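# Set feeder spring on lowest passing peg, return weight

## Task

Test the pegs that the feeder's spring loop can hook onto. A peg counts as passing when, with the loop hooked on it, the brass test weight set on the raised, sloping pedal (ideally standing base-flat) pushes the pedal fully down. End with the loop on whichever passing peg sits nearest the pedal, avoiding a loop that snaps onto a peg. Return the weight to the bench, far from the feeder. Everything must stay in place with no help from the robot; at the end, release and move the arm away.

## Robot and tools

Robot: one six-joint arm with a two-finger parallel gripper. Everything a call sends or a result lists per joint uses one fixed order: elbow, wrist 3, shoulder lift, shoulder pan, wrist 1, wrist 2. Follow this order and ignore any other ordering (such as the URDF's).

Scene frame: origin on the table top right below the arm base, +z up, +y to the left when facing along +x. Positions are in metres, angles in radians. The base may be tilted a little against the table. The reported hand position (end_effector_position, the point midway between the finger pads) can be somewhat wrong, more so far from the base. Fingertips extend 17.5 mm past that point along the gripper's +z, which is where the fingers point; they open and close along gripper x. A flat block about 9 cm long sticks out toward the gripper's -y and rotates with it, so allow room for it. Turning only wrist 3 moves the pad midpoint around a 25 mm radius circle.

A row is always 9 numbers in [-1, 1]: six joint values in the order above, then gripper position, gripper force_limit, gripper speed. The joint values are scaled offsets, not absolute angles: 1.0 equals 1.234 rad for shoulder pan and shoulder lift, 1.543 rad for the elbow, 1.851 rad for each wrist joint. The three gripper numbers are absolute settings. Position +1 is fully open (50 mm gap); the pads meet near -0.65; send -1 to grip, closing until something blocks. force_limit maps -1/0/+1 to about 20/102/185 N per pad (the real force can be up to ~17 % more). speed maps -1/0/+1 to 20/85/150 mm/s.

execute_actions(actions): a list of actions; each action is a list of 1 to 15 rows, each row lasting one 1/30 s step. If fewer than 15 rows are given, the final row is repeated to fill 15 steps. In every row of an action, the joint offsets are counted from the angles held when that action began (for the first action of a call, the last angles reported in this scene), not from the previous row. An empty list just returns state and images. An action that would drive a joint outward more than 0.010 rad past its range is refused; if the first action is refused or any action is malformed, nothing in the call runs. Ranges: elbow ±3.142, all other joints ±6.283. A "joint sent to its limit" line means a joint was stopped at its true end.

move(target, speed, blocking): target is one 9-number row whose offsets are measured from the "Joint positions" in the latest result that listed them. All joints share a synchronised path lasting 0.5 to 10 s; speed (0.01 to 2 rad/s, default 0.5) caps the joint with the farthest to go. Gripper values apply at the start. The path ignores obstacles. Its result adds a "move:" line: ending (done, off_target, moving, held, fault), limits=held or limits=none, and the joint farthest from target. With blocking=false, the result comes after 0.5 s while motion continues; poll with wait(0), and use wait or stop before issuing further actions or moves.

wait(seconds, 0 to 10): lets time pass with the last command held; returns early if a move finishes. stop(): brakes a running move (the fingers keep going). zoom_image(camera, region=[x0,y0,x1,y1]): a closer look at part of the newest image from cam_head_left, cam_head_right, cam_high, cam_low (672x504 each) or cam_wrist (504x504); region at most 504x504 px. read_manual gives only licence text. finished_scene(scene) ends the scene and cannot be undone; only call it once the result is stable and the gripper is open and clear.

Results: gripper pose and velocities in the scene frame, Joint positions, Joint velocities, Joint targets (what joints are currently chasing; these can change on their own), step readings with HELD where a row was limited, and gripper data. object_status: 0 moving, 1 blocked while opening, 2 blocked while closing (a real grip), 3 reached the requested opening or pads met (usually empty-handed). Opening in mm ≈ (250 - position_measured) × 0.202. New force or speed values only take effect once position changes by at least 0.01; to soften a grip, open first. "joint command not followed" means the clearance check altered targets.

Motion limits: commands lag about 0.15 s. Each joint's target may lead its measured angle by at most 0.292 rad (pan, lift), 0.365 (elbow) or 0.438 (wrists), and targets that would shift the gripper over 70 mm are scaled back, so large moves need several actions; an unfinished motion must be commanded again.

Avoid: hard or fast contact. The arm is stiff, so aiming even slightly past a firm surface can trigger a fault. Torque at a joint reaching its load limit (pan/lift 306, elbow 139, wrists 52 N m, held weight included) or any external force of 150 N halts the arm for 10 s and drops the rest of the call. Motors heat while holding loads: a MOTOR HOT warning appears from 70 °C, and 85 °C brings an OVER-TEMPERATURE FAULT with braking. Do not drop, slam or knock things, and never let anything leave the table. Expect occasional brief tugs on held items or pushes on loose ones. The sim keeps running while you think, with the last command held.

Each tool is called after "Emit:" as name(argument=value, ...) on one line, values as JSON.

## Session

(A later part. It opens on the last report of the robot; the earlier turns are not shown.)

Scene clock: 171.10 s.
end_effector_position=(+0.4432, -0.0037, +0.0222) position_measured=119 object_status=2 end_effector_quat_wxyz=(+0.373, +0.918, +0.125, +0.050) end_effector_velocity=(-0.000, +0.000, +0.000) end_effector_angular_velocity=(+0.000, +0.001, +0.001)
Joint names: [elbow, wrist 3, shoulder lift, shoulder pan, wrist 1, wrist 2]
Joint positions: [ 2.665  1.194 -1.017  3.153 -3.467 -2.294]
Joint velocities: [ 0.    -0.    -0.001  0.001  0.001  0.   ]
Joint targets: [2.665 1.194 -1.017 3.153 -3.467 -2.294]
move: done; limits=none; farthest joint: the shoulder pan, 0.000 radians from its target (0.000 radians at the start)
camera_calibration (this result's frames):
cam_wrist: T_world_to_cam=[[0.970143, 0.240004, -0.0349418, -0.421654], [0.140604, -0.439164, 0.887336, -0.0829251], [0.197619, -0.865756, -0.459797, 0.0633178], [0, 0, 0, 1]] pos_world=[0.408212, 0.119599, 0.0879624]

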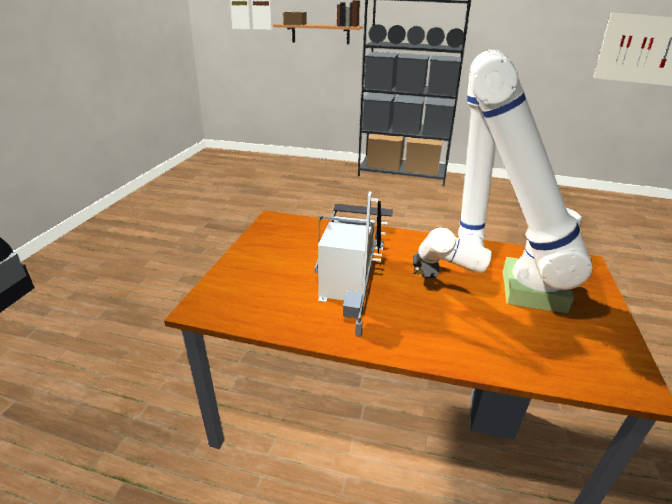

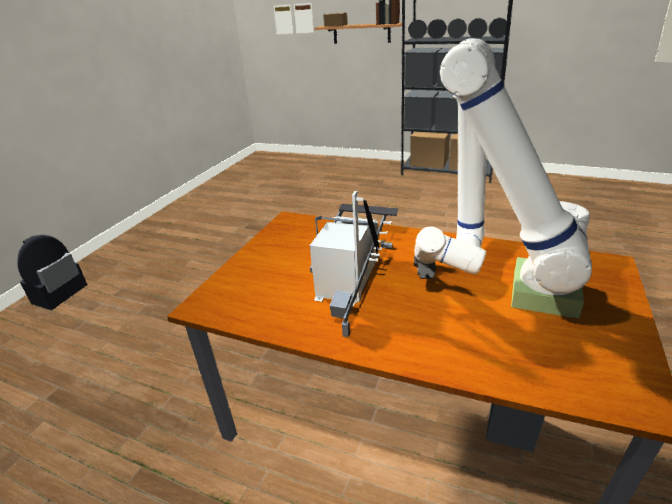

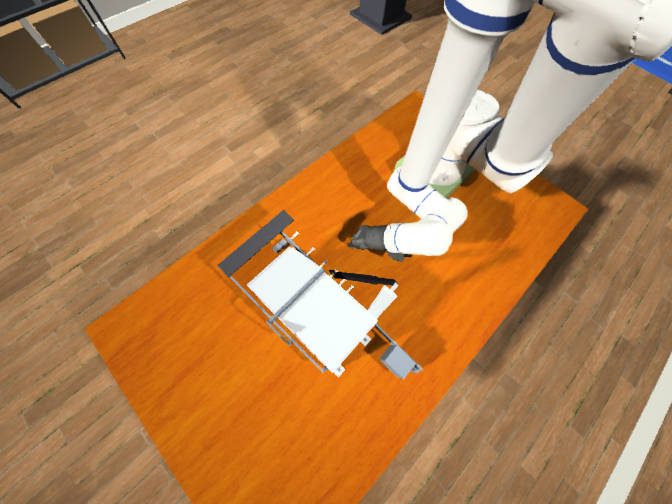

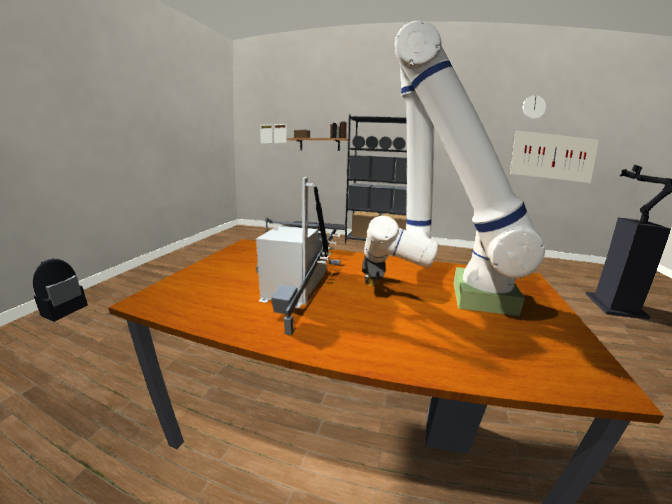

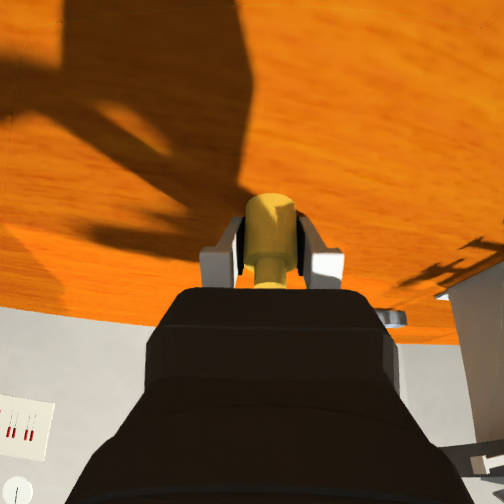

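Emit:
move(target=[0.0097,-0.4019,-0.4887,-0.2455,0.0837,0.1745,-1,0,0], speed=0.6)

Emit:
move(target=[-0.0701,-0.37,0.1818,-0.1558,-0.1539,0.2143,-1,0,0], speed=0.5)

Scene clock: 198.70 s.
end_effector_position=(+0.4928, -0.0806, +0.2343) position_measured=119 object_status=2 end_effector_quat_wxyz=(+0.363, +0.873, +0.302, +0.127) end_effector_velocity=(+0.000, -0.000, +0.001) end_effector_angular_velocity=(-0.001, -0.001, +0.001)
Joint names: [elbow, wrist 3, shoulder lift, shoulder pan, wrist 1, wrist 2]
Joint positions: [ 2.68   0.45  -1.62   2.85  -3.312 -1.971]
Joint velocities: [-0.    -0.002 -0.002 -0.001 -0.     0.001]
Joint targets: [2.680 0.449 -1.620 2.850 -3.312 -1.971]
move: done; limits=none; farthest joint: the shoulder pan, 0.000 radians from its target (0.303 radians at the start)
camera_calibration (this result's frames):
cam_wrist: T_world_to_cam=[[0.803351, 0.59469, -0.0311752, -0.334054], [0.286776, -0.340455, 0.895461, -0.377901], [0.521907, -0.728309, -0.444048, -0.0680197], [0, 0, 0, 1]] pos_world=[0.412236, 0.0204605, 0.297778]

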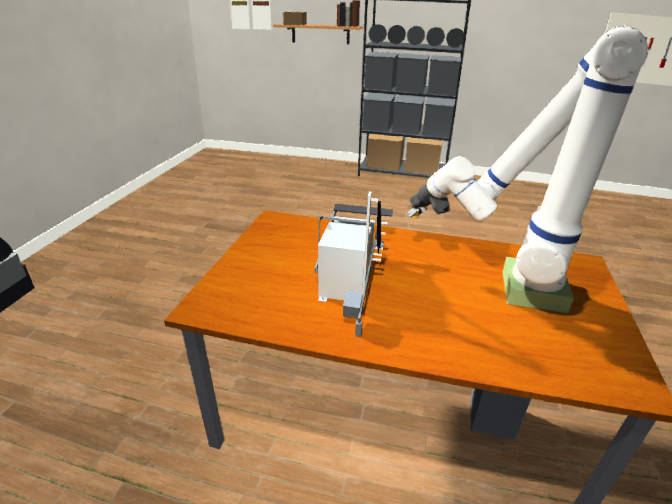

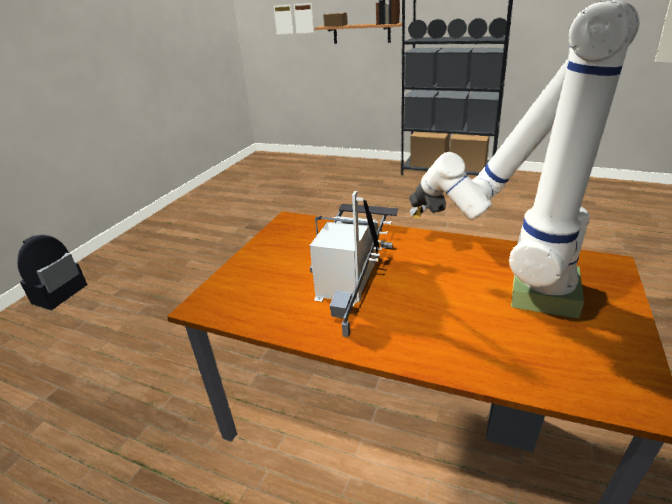

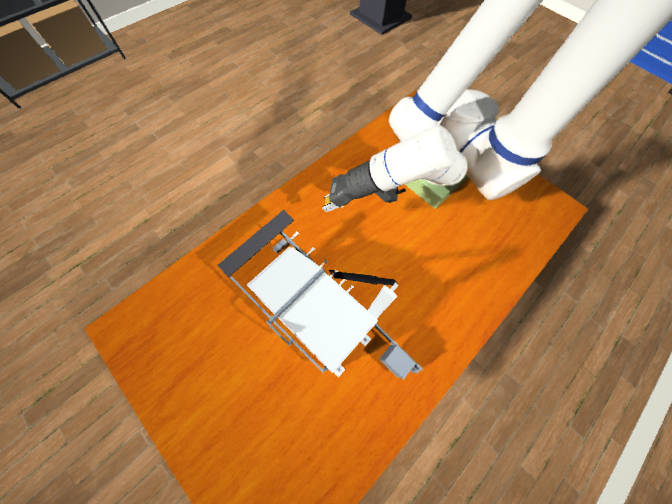

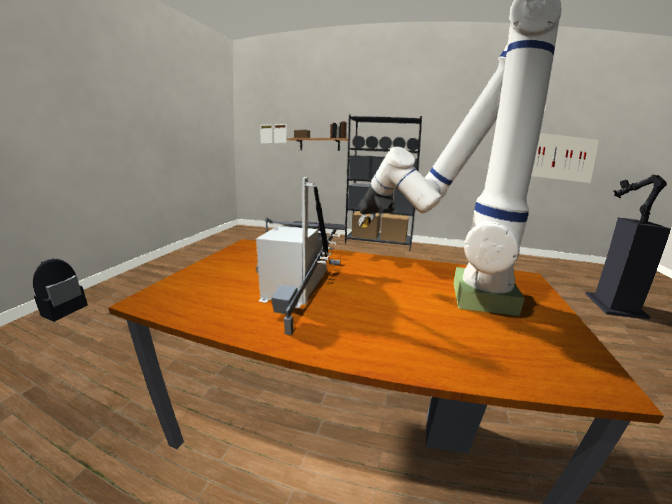

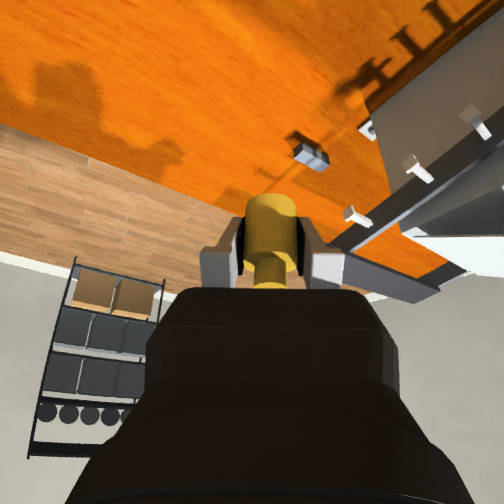

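Scene clock: 200.67 s.
end_effector_position=(+0.6140, -0.1429, +0.2283) position_measured=119 object_status=2 end_effector_quat_wxyz=(+0.385, +0.722, +0.551, +0.165) end_effector_velocity=(-0.000, +0.000, -0.001) end_effector_angular_velocity=(-0.001, +0.002, +0.002)
Joint names: [elbow, wrist 3, shoulder lift, shoulder pan, wrist 1, wrist 2]
Joint positions: [ 2.572 -0.235 -1.396  2.658 -3.597 -1.575]
Joint velocities: [ 0.001 -0.003  0.    -0.    -0.     0.001]
Joint targets: [2.572 -0.235 -1.396 2.658 -3.597 -1.575]
move: done; limits=none; farthest joint: the shoulder pan, 0.000 radians from its target (0.192 radians at the start)
camera_calibration (this result's frames):
cam_wrist: T_world_to_cam=[[0.365869, 0.905446, -0.21519, -0.0395264], [0.430409, 0.0403891, 0.90173, -0.463693], [0.825159, -0.422535, -0.374935, -0.337587], [0, 0, 0, 1]] pos_world=[0.492601, -0.088125, 0.283047]

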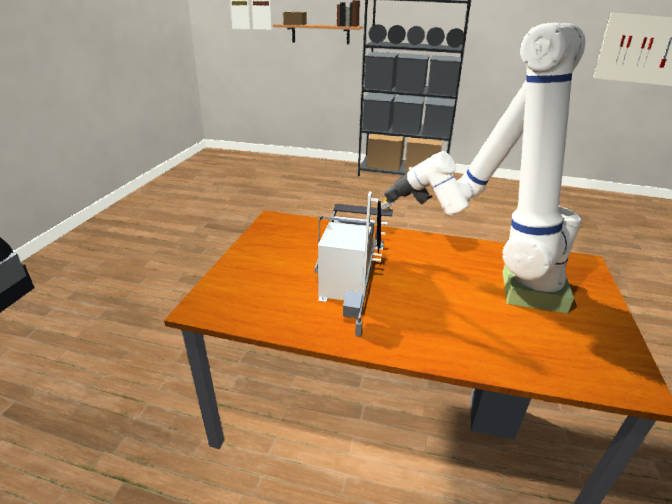

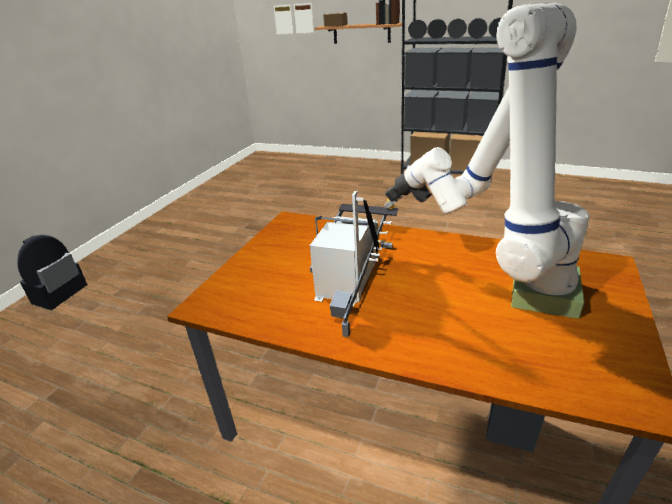

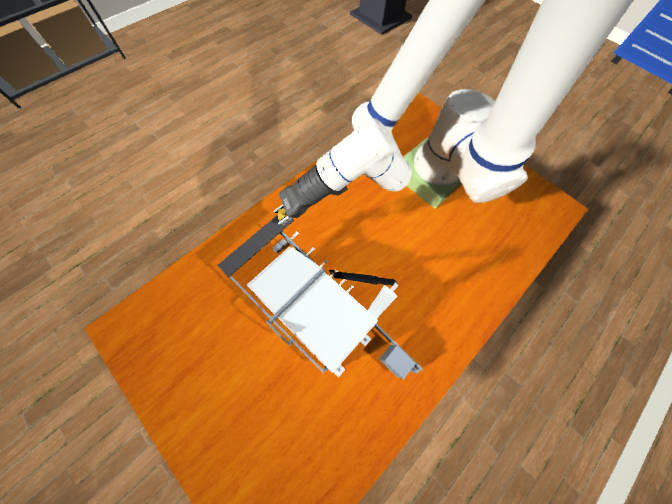

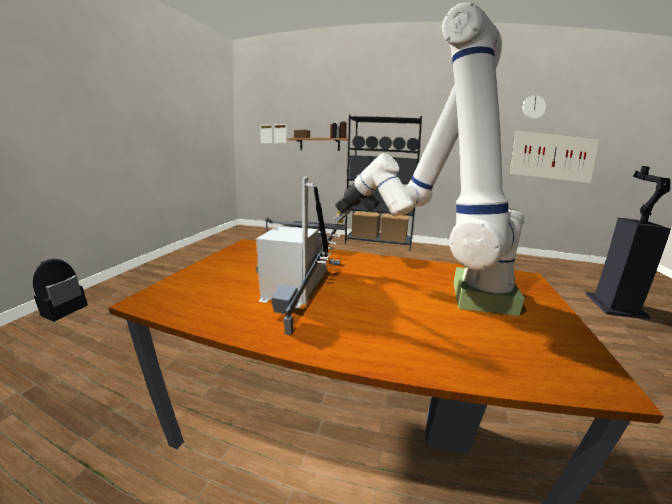

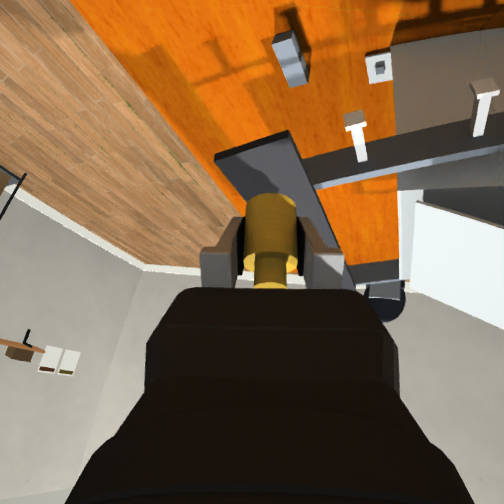

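Emit:
zoom_image(camera="cam_wrist", region=[190,100,390,300])

Region (190, 100, 390, 300) of cam_wrist's 504x504 image, scaled by 2.520, with more detail than that image has.

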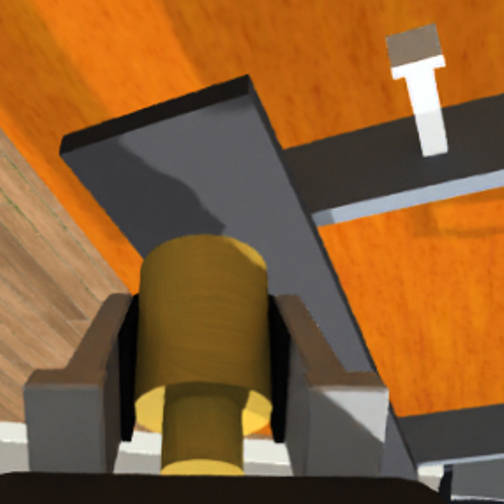

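Emit:
move(target=[-0.0013,-0.0028,0.0541,-0.0064,-0.0348,0.0032,-1,0,0], speed=0.12)

Emit:
zoom_image(camera="cam_wrist", region=[190,100,390,300])

Scene clock: 225.40 s.
end_effector_position=(+0.6187, -0.1493, +0.2068) position_measured=119 object_status=2 end_effector_quat_wxyz=(+0.385, +0.722, +0.551, +0.165) end_effector_velocity=(-0.000, -0.000, -0.001) end_effector_angular_velocity=(+0.001, -0.000, -0.002)
Joint names: [elbow, wrist 3, shoulder lift, shoulder pan, wrist 1, wrist 2]
Joint positions: [ 2.57  -0.24  -1.329  2.65  -3.661 -1.569]
Joint velocities: [ 0.001  0.001  0.001 -0.001 -0.002  0.   ]
Joint targets: [2.570 -0.240 -1.329 2.650 -3.662 -1.569]
move: done; limits=none; farthest joint: the shoulder pan, 0.000 radians from its target (0.008 radians at the start)
camera_calibration (this result's frames):
cam_wrist: T_world_to_cam=[[0.365831, 0.905475, -0.215135, -0.0400536], [0.430651, 0.0402271, 0.901622, -0.446219], [0.82505, -0.422489, -0.375227, -0.352121], [0, 0, 0, 1]] pos_world=[0.497335, -0.0945495, 0.261579]

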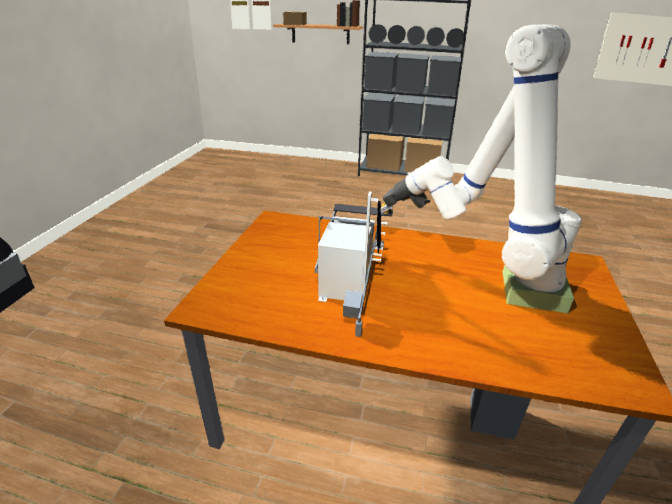

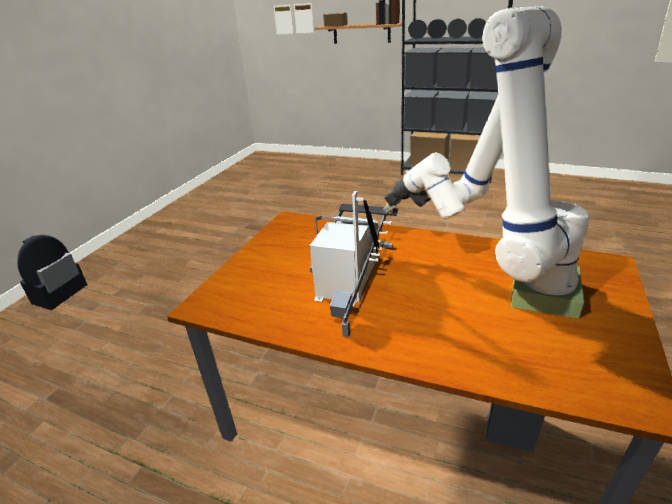

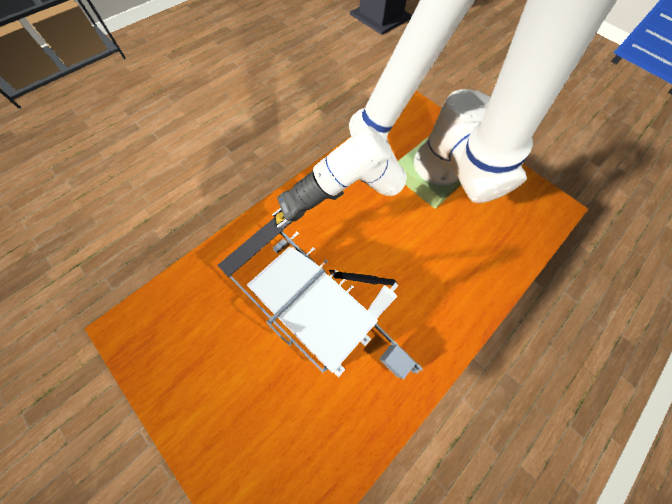

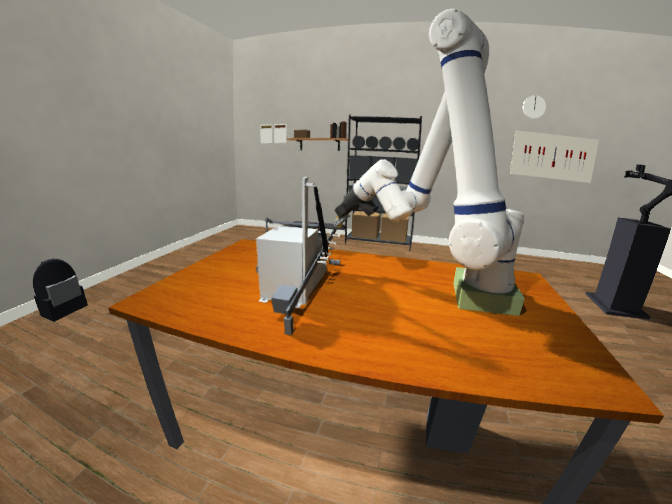

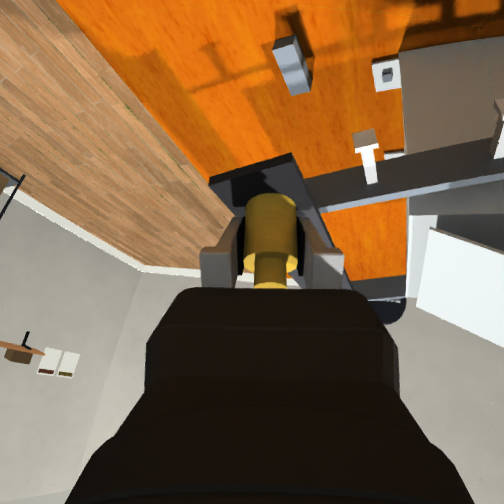

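Region (190, 100, 390, 300) of cam_wrist's 504x504 image, scaled by 2.520, with more detail than that image has.

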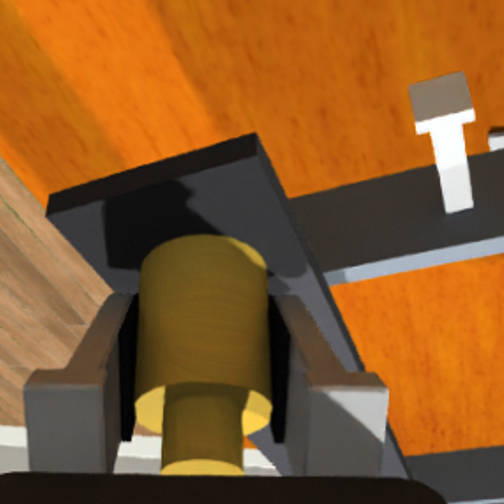

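Emit:
move(target=[0.0012,-0.0009,0.0139,-0.0021,-0.0102,0.001,-1,0,0], speed=0.02)

Emit:
zoom_image(camera="cam_wrist", region=[190,100,390,300])

Scene clock: 235.60 s.
end_effector_position=(+0.6186, -0.1505, +0.2007) position_measured=119 object_status=2 end_effector_quat_wxyz=(+0.385, +0.722, +0.551, +0.165) end_effector_velocity=(+0.000, -0.000, -0.001) end_effector_angular_velocity=(-0.000, +0.000, +0.000)
Joint names: [elbow, wrist 3, shoulder lift, shoulder pan, wrist 1, wrist 2]
Joint positions: [ 2.572 -0.242 -1.312  2.647 -3.68  -1.567]
Joint velocities: [-0.001 -0.001  0.002 -0.    -0.001  0.   ]
Joint targets: [2.572 -0.242 -1.312 2.647 -3.680 -1.567]
move: done; limits=none; farthest joint: the shoulder pan, 0.000 radians from its target (0.003 radians at the start)
camera_calibration (this result's frames):
cam_wrist: T_world_to_cam=[[0.365898, 0.905445, -0.215147, -0.0402572], [0.430758, 0.0401542, 0.901574, -0.440758], [0.824965, -0.42256, -0.375335, -0.354687], [0, 0, 0, 1]] pos_world=[0.497194, -0.0957276, 0.255588]

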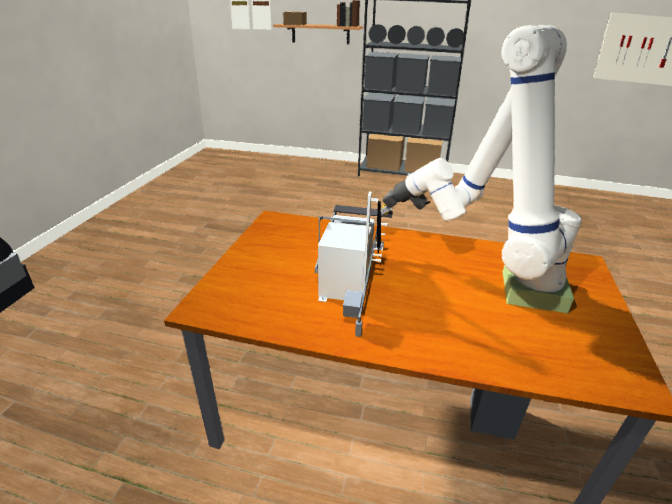

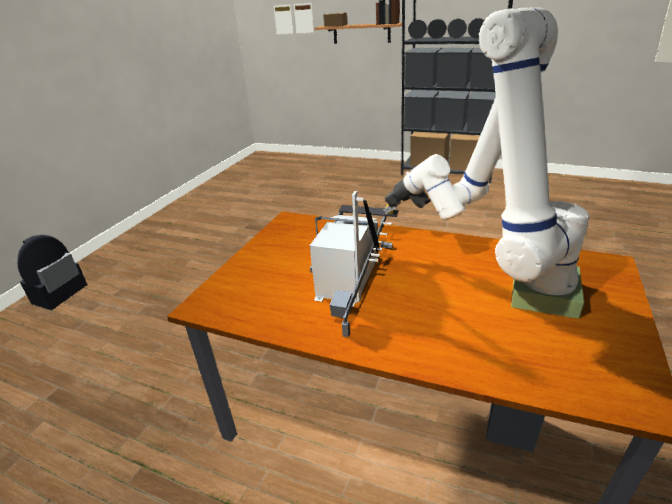

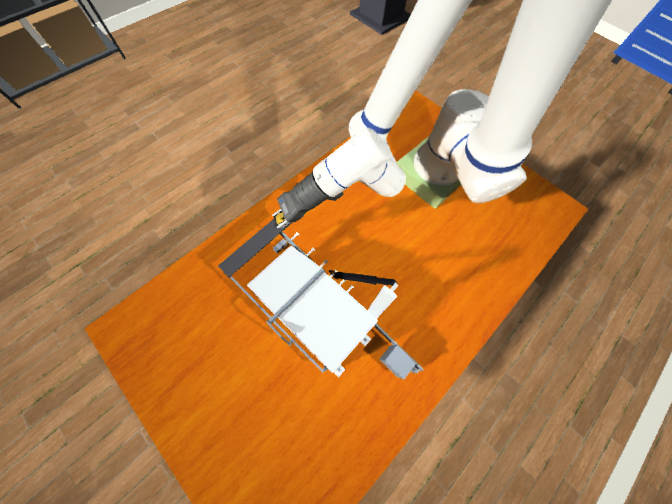

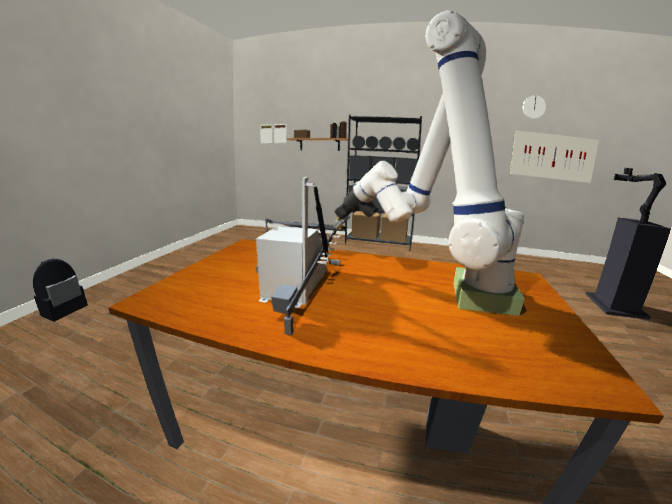

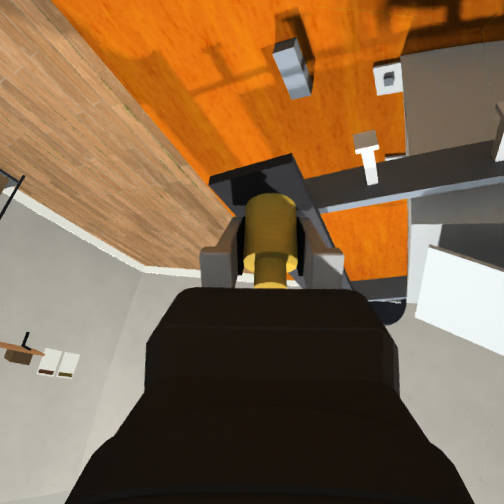

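Region (190, 100, 390, 300) of cam_wrist's 504x504 image, scaled by 2.520, with more detail than that image has.

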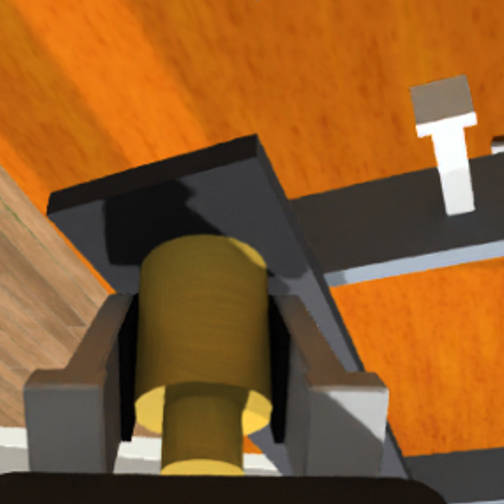

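Emit:
move(target=[-0.0012,0.0009,-0.0139,0.0021,0.0102,-0.001,-1,0,0], speed=0.02)

Emit:
move(target=[0,0,0,0,0,0,0.9,0,1])

Emit:
wait(seconds=3)

Scene clock: 246.93 s.
end_effector_position=(+0.6187, -0.1493, +0.2067) position_measured=119 object_status=2 end_effector_quat_wxyz=(+0.385, +0.722, +0.551, +0.165) end_effector_velocity=(-0.000, +0.001, +0.001) end_effector_angular_velocity=(+0.000, -0.001, +0.001)
Joint names: [elbow, wrist 3, shoulder lift, shoulder pan, wrist 1, wrist 2]
Joint positions: [ 2.57  -0.24  -1.329  2.65  -3.661 -1.569]
Joint velocities: [ 0.001  0.001 -0.002  0.002  0.    -0.   ]
Joint targets: [2.570 -0.240 -1.329 2.650 -3.661 -1.569]
move: done; limits=none; farthest joint: the shoulder pan, 0.000 radians from its target (0.002 radians at the start)
camera_calibration (this result's frames):
cam_wrist: T_world_to_cam=[[0.36583, 0.905475, -0.215134, -0.0400536], [0.430658, 0.0402232, 0.901618, -0.446219], [0.825047, -0.422488, -0.375236, -0.352117], [0, 0, 0, 1]] pos_world=[0.497334, -0.0945493, 0.261575]

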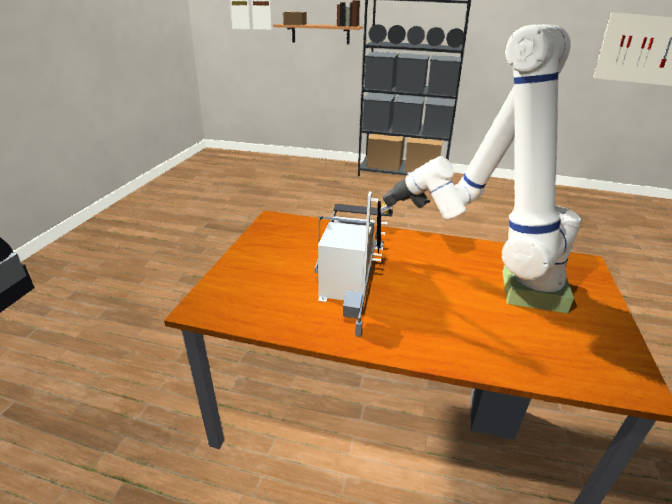

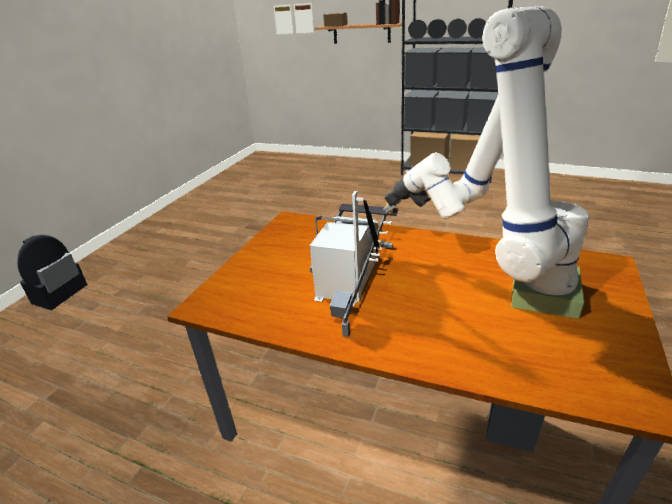

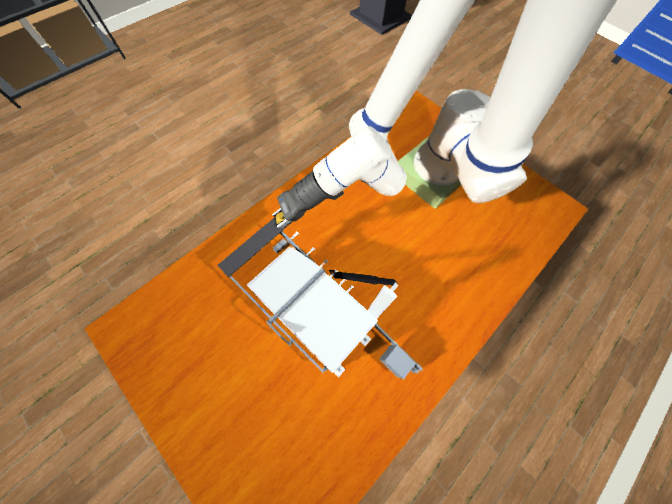

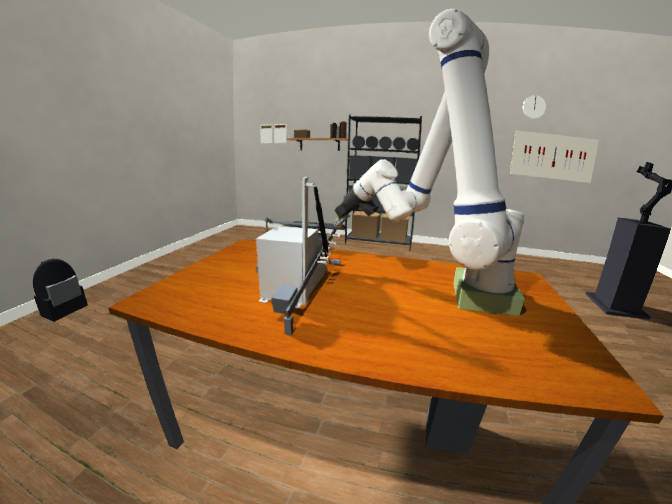

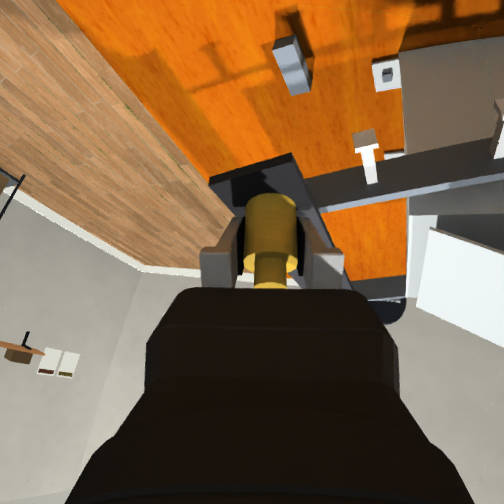

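Scene clock: 247.43 s.
end_effector_position=(+0.6188, -0.1493, +0.2068) position_measured=18 object_status=3 end_effector_quat_wxyz=(+0.385, +0.722, +0.551, +0.165) end_effector_velocity=(+0.000, +0.000, +0.000) end_effector_angular_velocity=(+0.000, -0.000, +0.000)
Joint names: [elbow, wrist 3, shoulder lift, shoulder pan, wrist 1, wrist 2]
Joint positions: [ 2.57  -0.24  -1.329  2.65  -3.661 -1.569]
Joint velocities: [-0.001  0.001  0.     0.001  0.    -0.   ]
Joint targets: [2.570 -0.240 -1.329 2.650 -3.661 -1.569]
move: done; limits=none; farthest joint: the shoulder pan, 0.000 radians from its target (0.000 radians at the start)
camera_calibration (this result's frames):
cam_wrist: T_world_to_cam=[[0.365841, 0.905469, -0.215143, -0.0400504], [0.430628, 0.0402425, 0.901632, -0.446236], [0.825058, -0.4225, -0.375198, -0.35214], [0, 0, 0, 1]] pos_world=[0.49735, -0.0945572, 0.261602]

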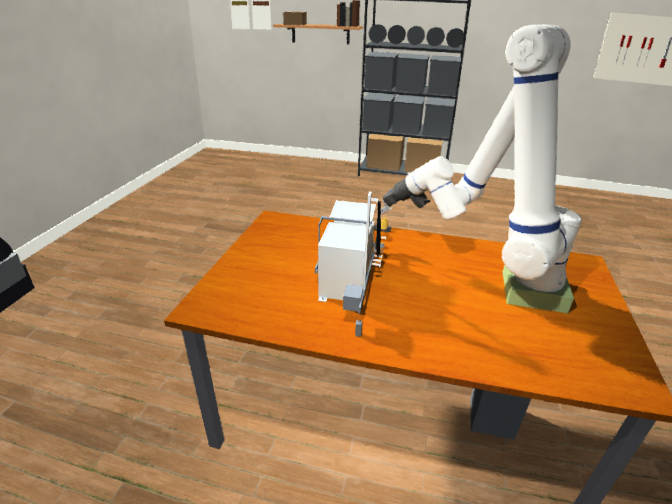

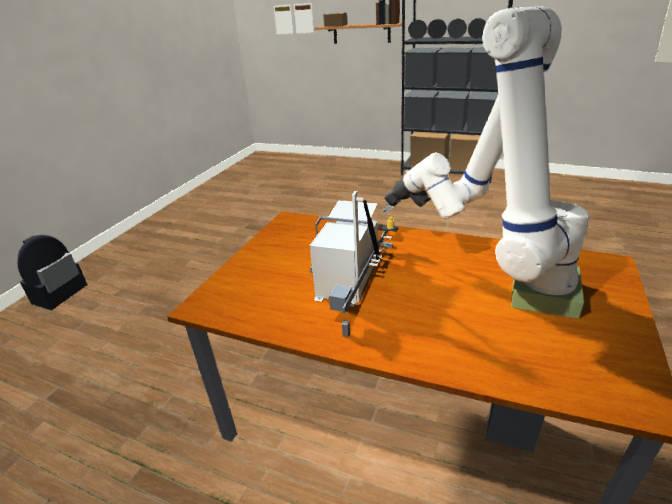

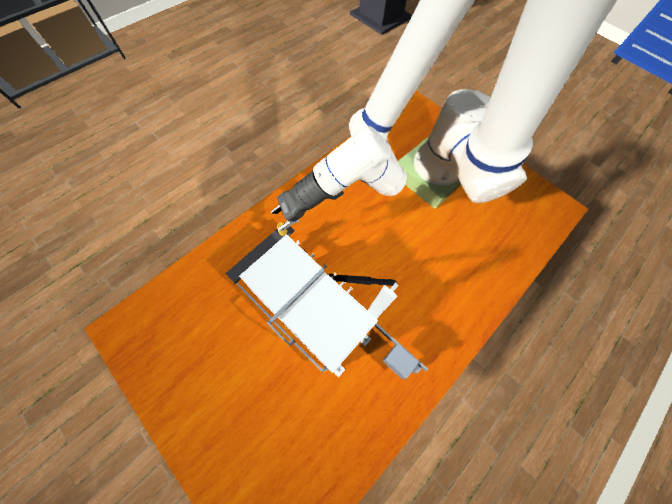

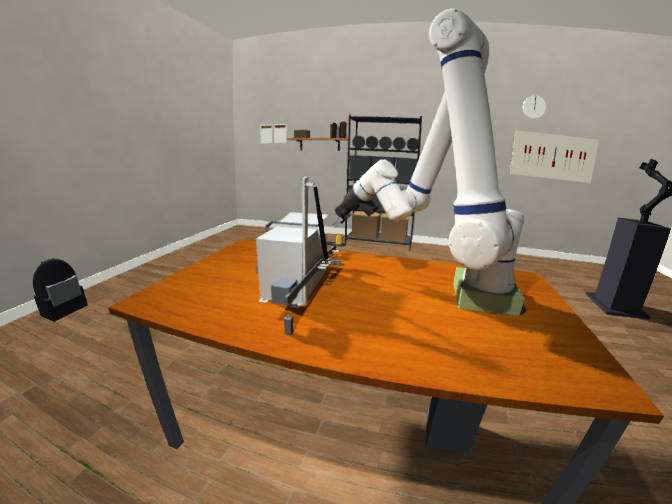

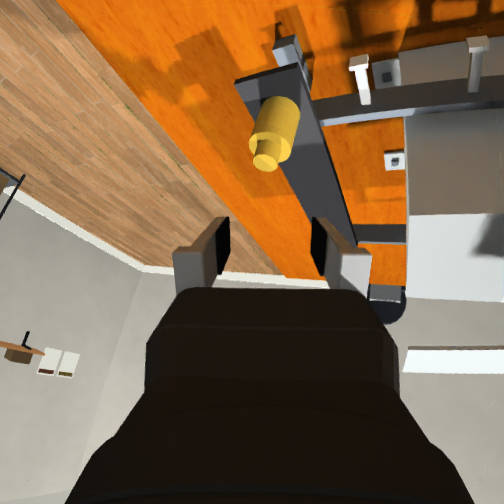

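Scene clock: 250.43 s.
end_effector_position=(+0.6187, -0.1493, +0.2067) position_measured=18 object_status=3 end_effector_quat_wxyz=(+0.385, +0.722, +0.551, +0.165) end_effector_velocity=(-0.000, -0.000, -0.000) end_effector_angular_velocity=(-0.000, -0.000, -0.000)
Joint names: [elbow, wrist 3, shoulder lift, shoulder pan, wrist 1, wrist 2]
Joint positions: [ 2.57  -0.24  -1.329  2.65  -3.661 -1.569]
Joint velocities: [ 0.001 -0.     0.    -0.    -0.001  0.   ]
Joint targets: [2.570 -0.240 -1.329 2.650 -3.661 -1.569]
wait: 3.00 s; at rest by 0.17 s
camera_calibration (this result's frames):
cam_wrist: T_world_to_cam=[[0.365833, 0.905473, -0.215138, -0.0400556], [0.43066, 0.0402243, 0.901617, -0.446219], [0.825044, -0.422493, -0.375236, -0.352115], [0, 0, 0, 1]] pos_world=[0.497333, -0.094548, 0.261575]

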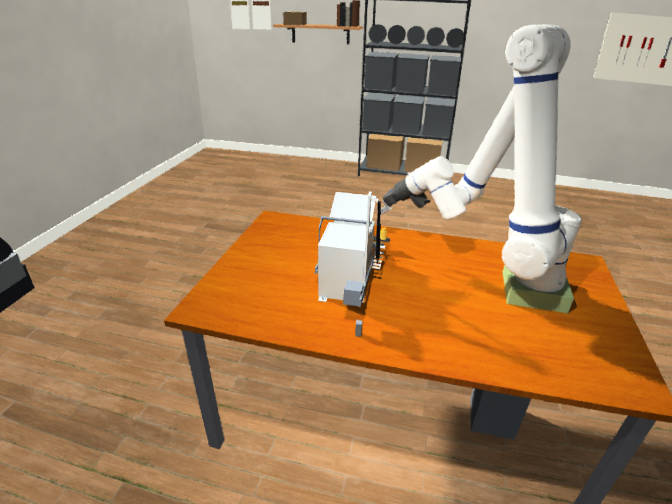

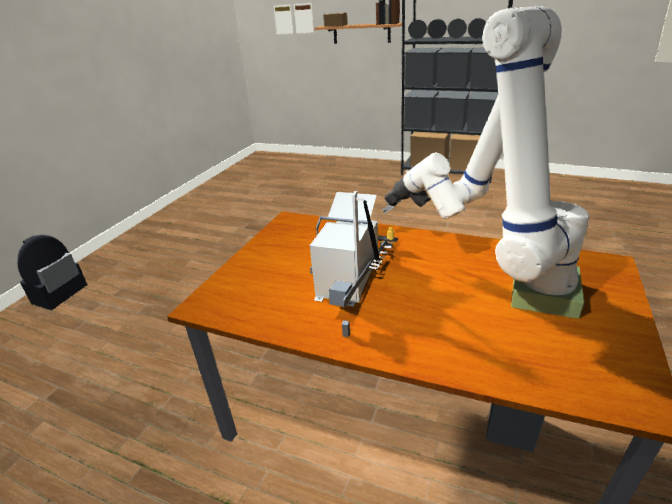

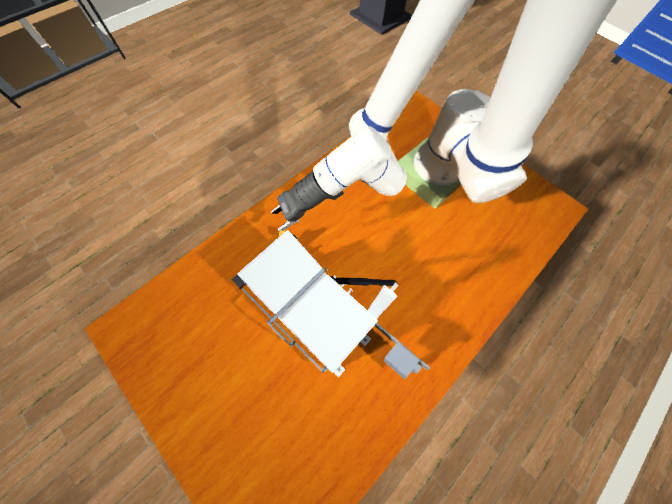

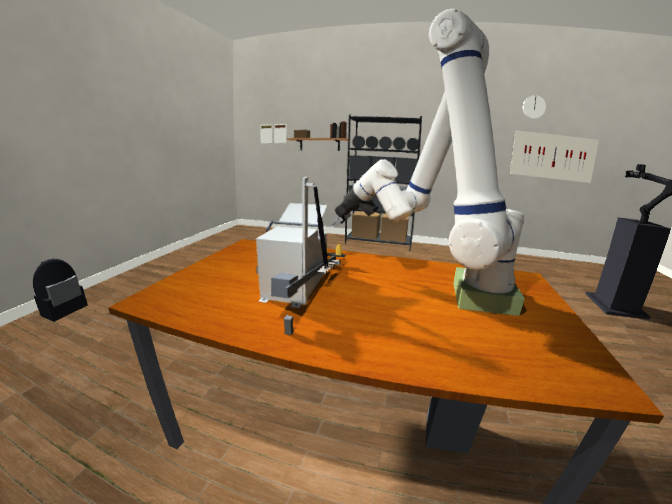

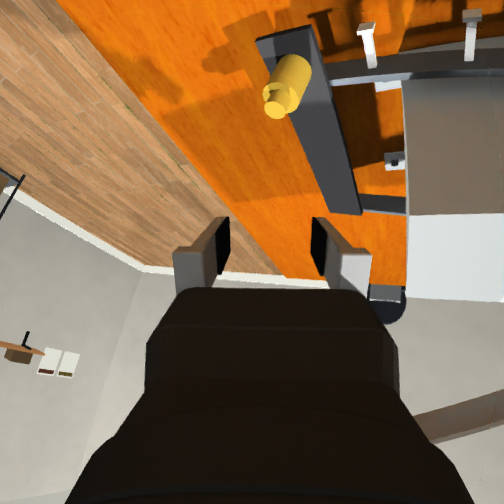

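Emit:
zoom_image(camera="cam_head_right", region=[330,180,430,300])

Emit:
zoom_image(camera="cam_wrist", region=[250,0,504,130])

Region (330, 180, 430, 300) of cam_head_right's 672x504 image, scaled by 4.200, with more detail than that image has.

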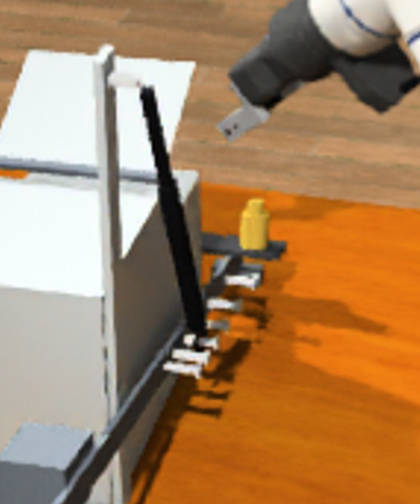

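Region (250, 0, 504, 130) of cam_wrist's 504x504 image, scaled by 1.984, with more detail than that image has; it fills the top 258 rows of this view, and the rest is white.

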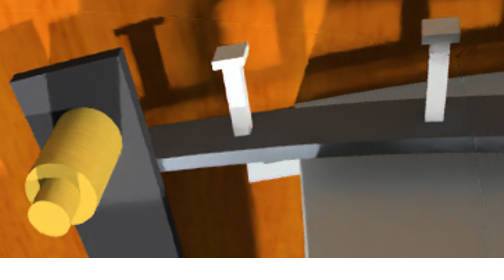

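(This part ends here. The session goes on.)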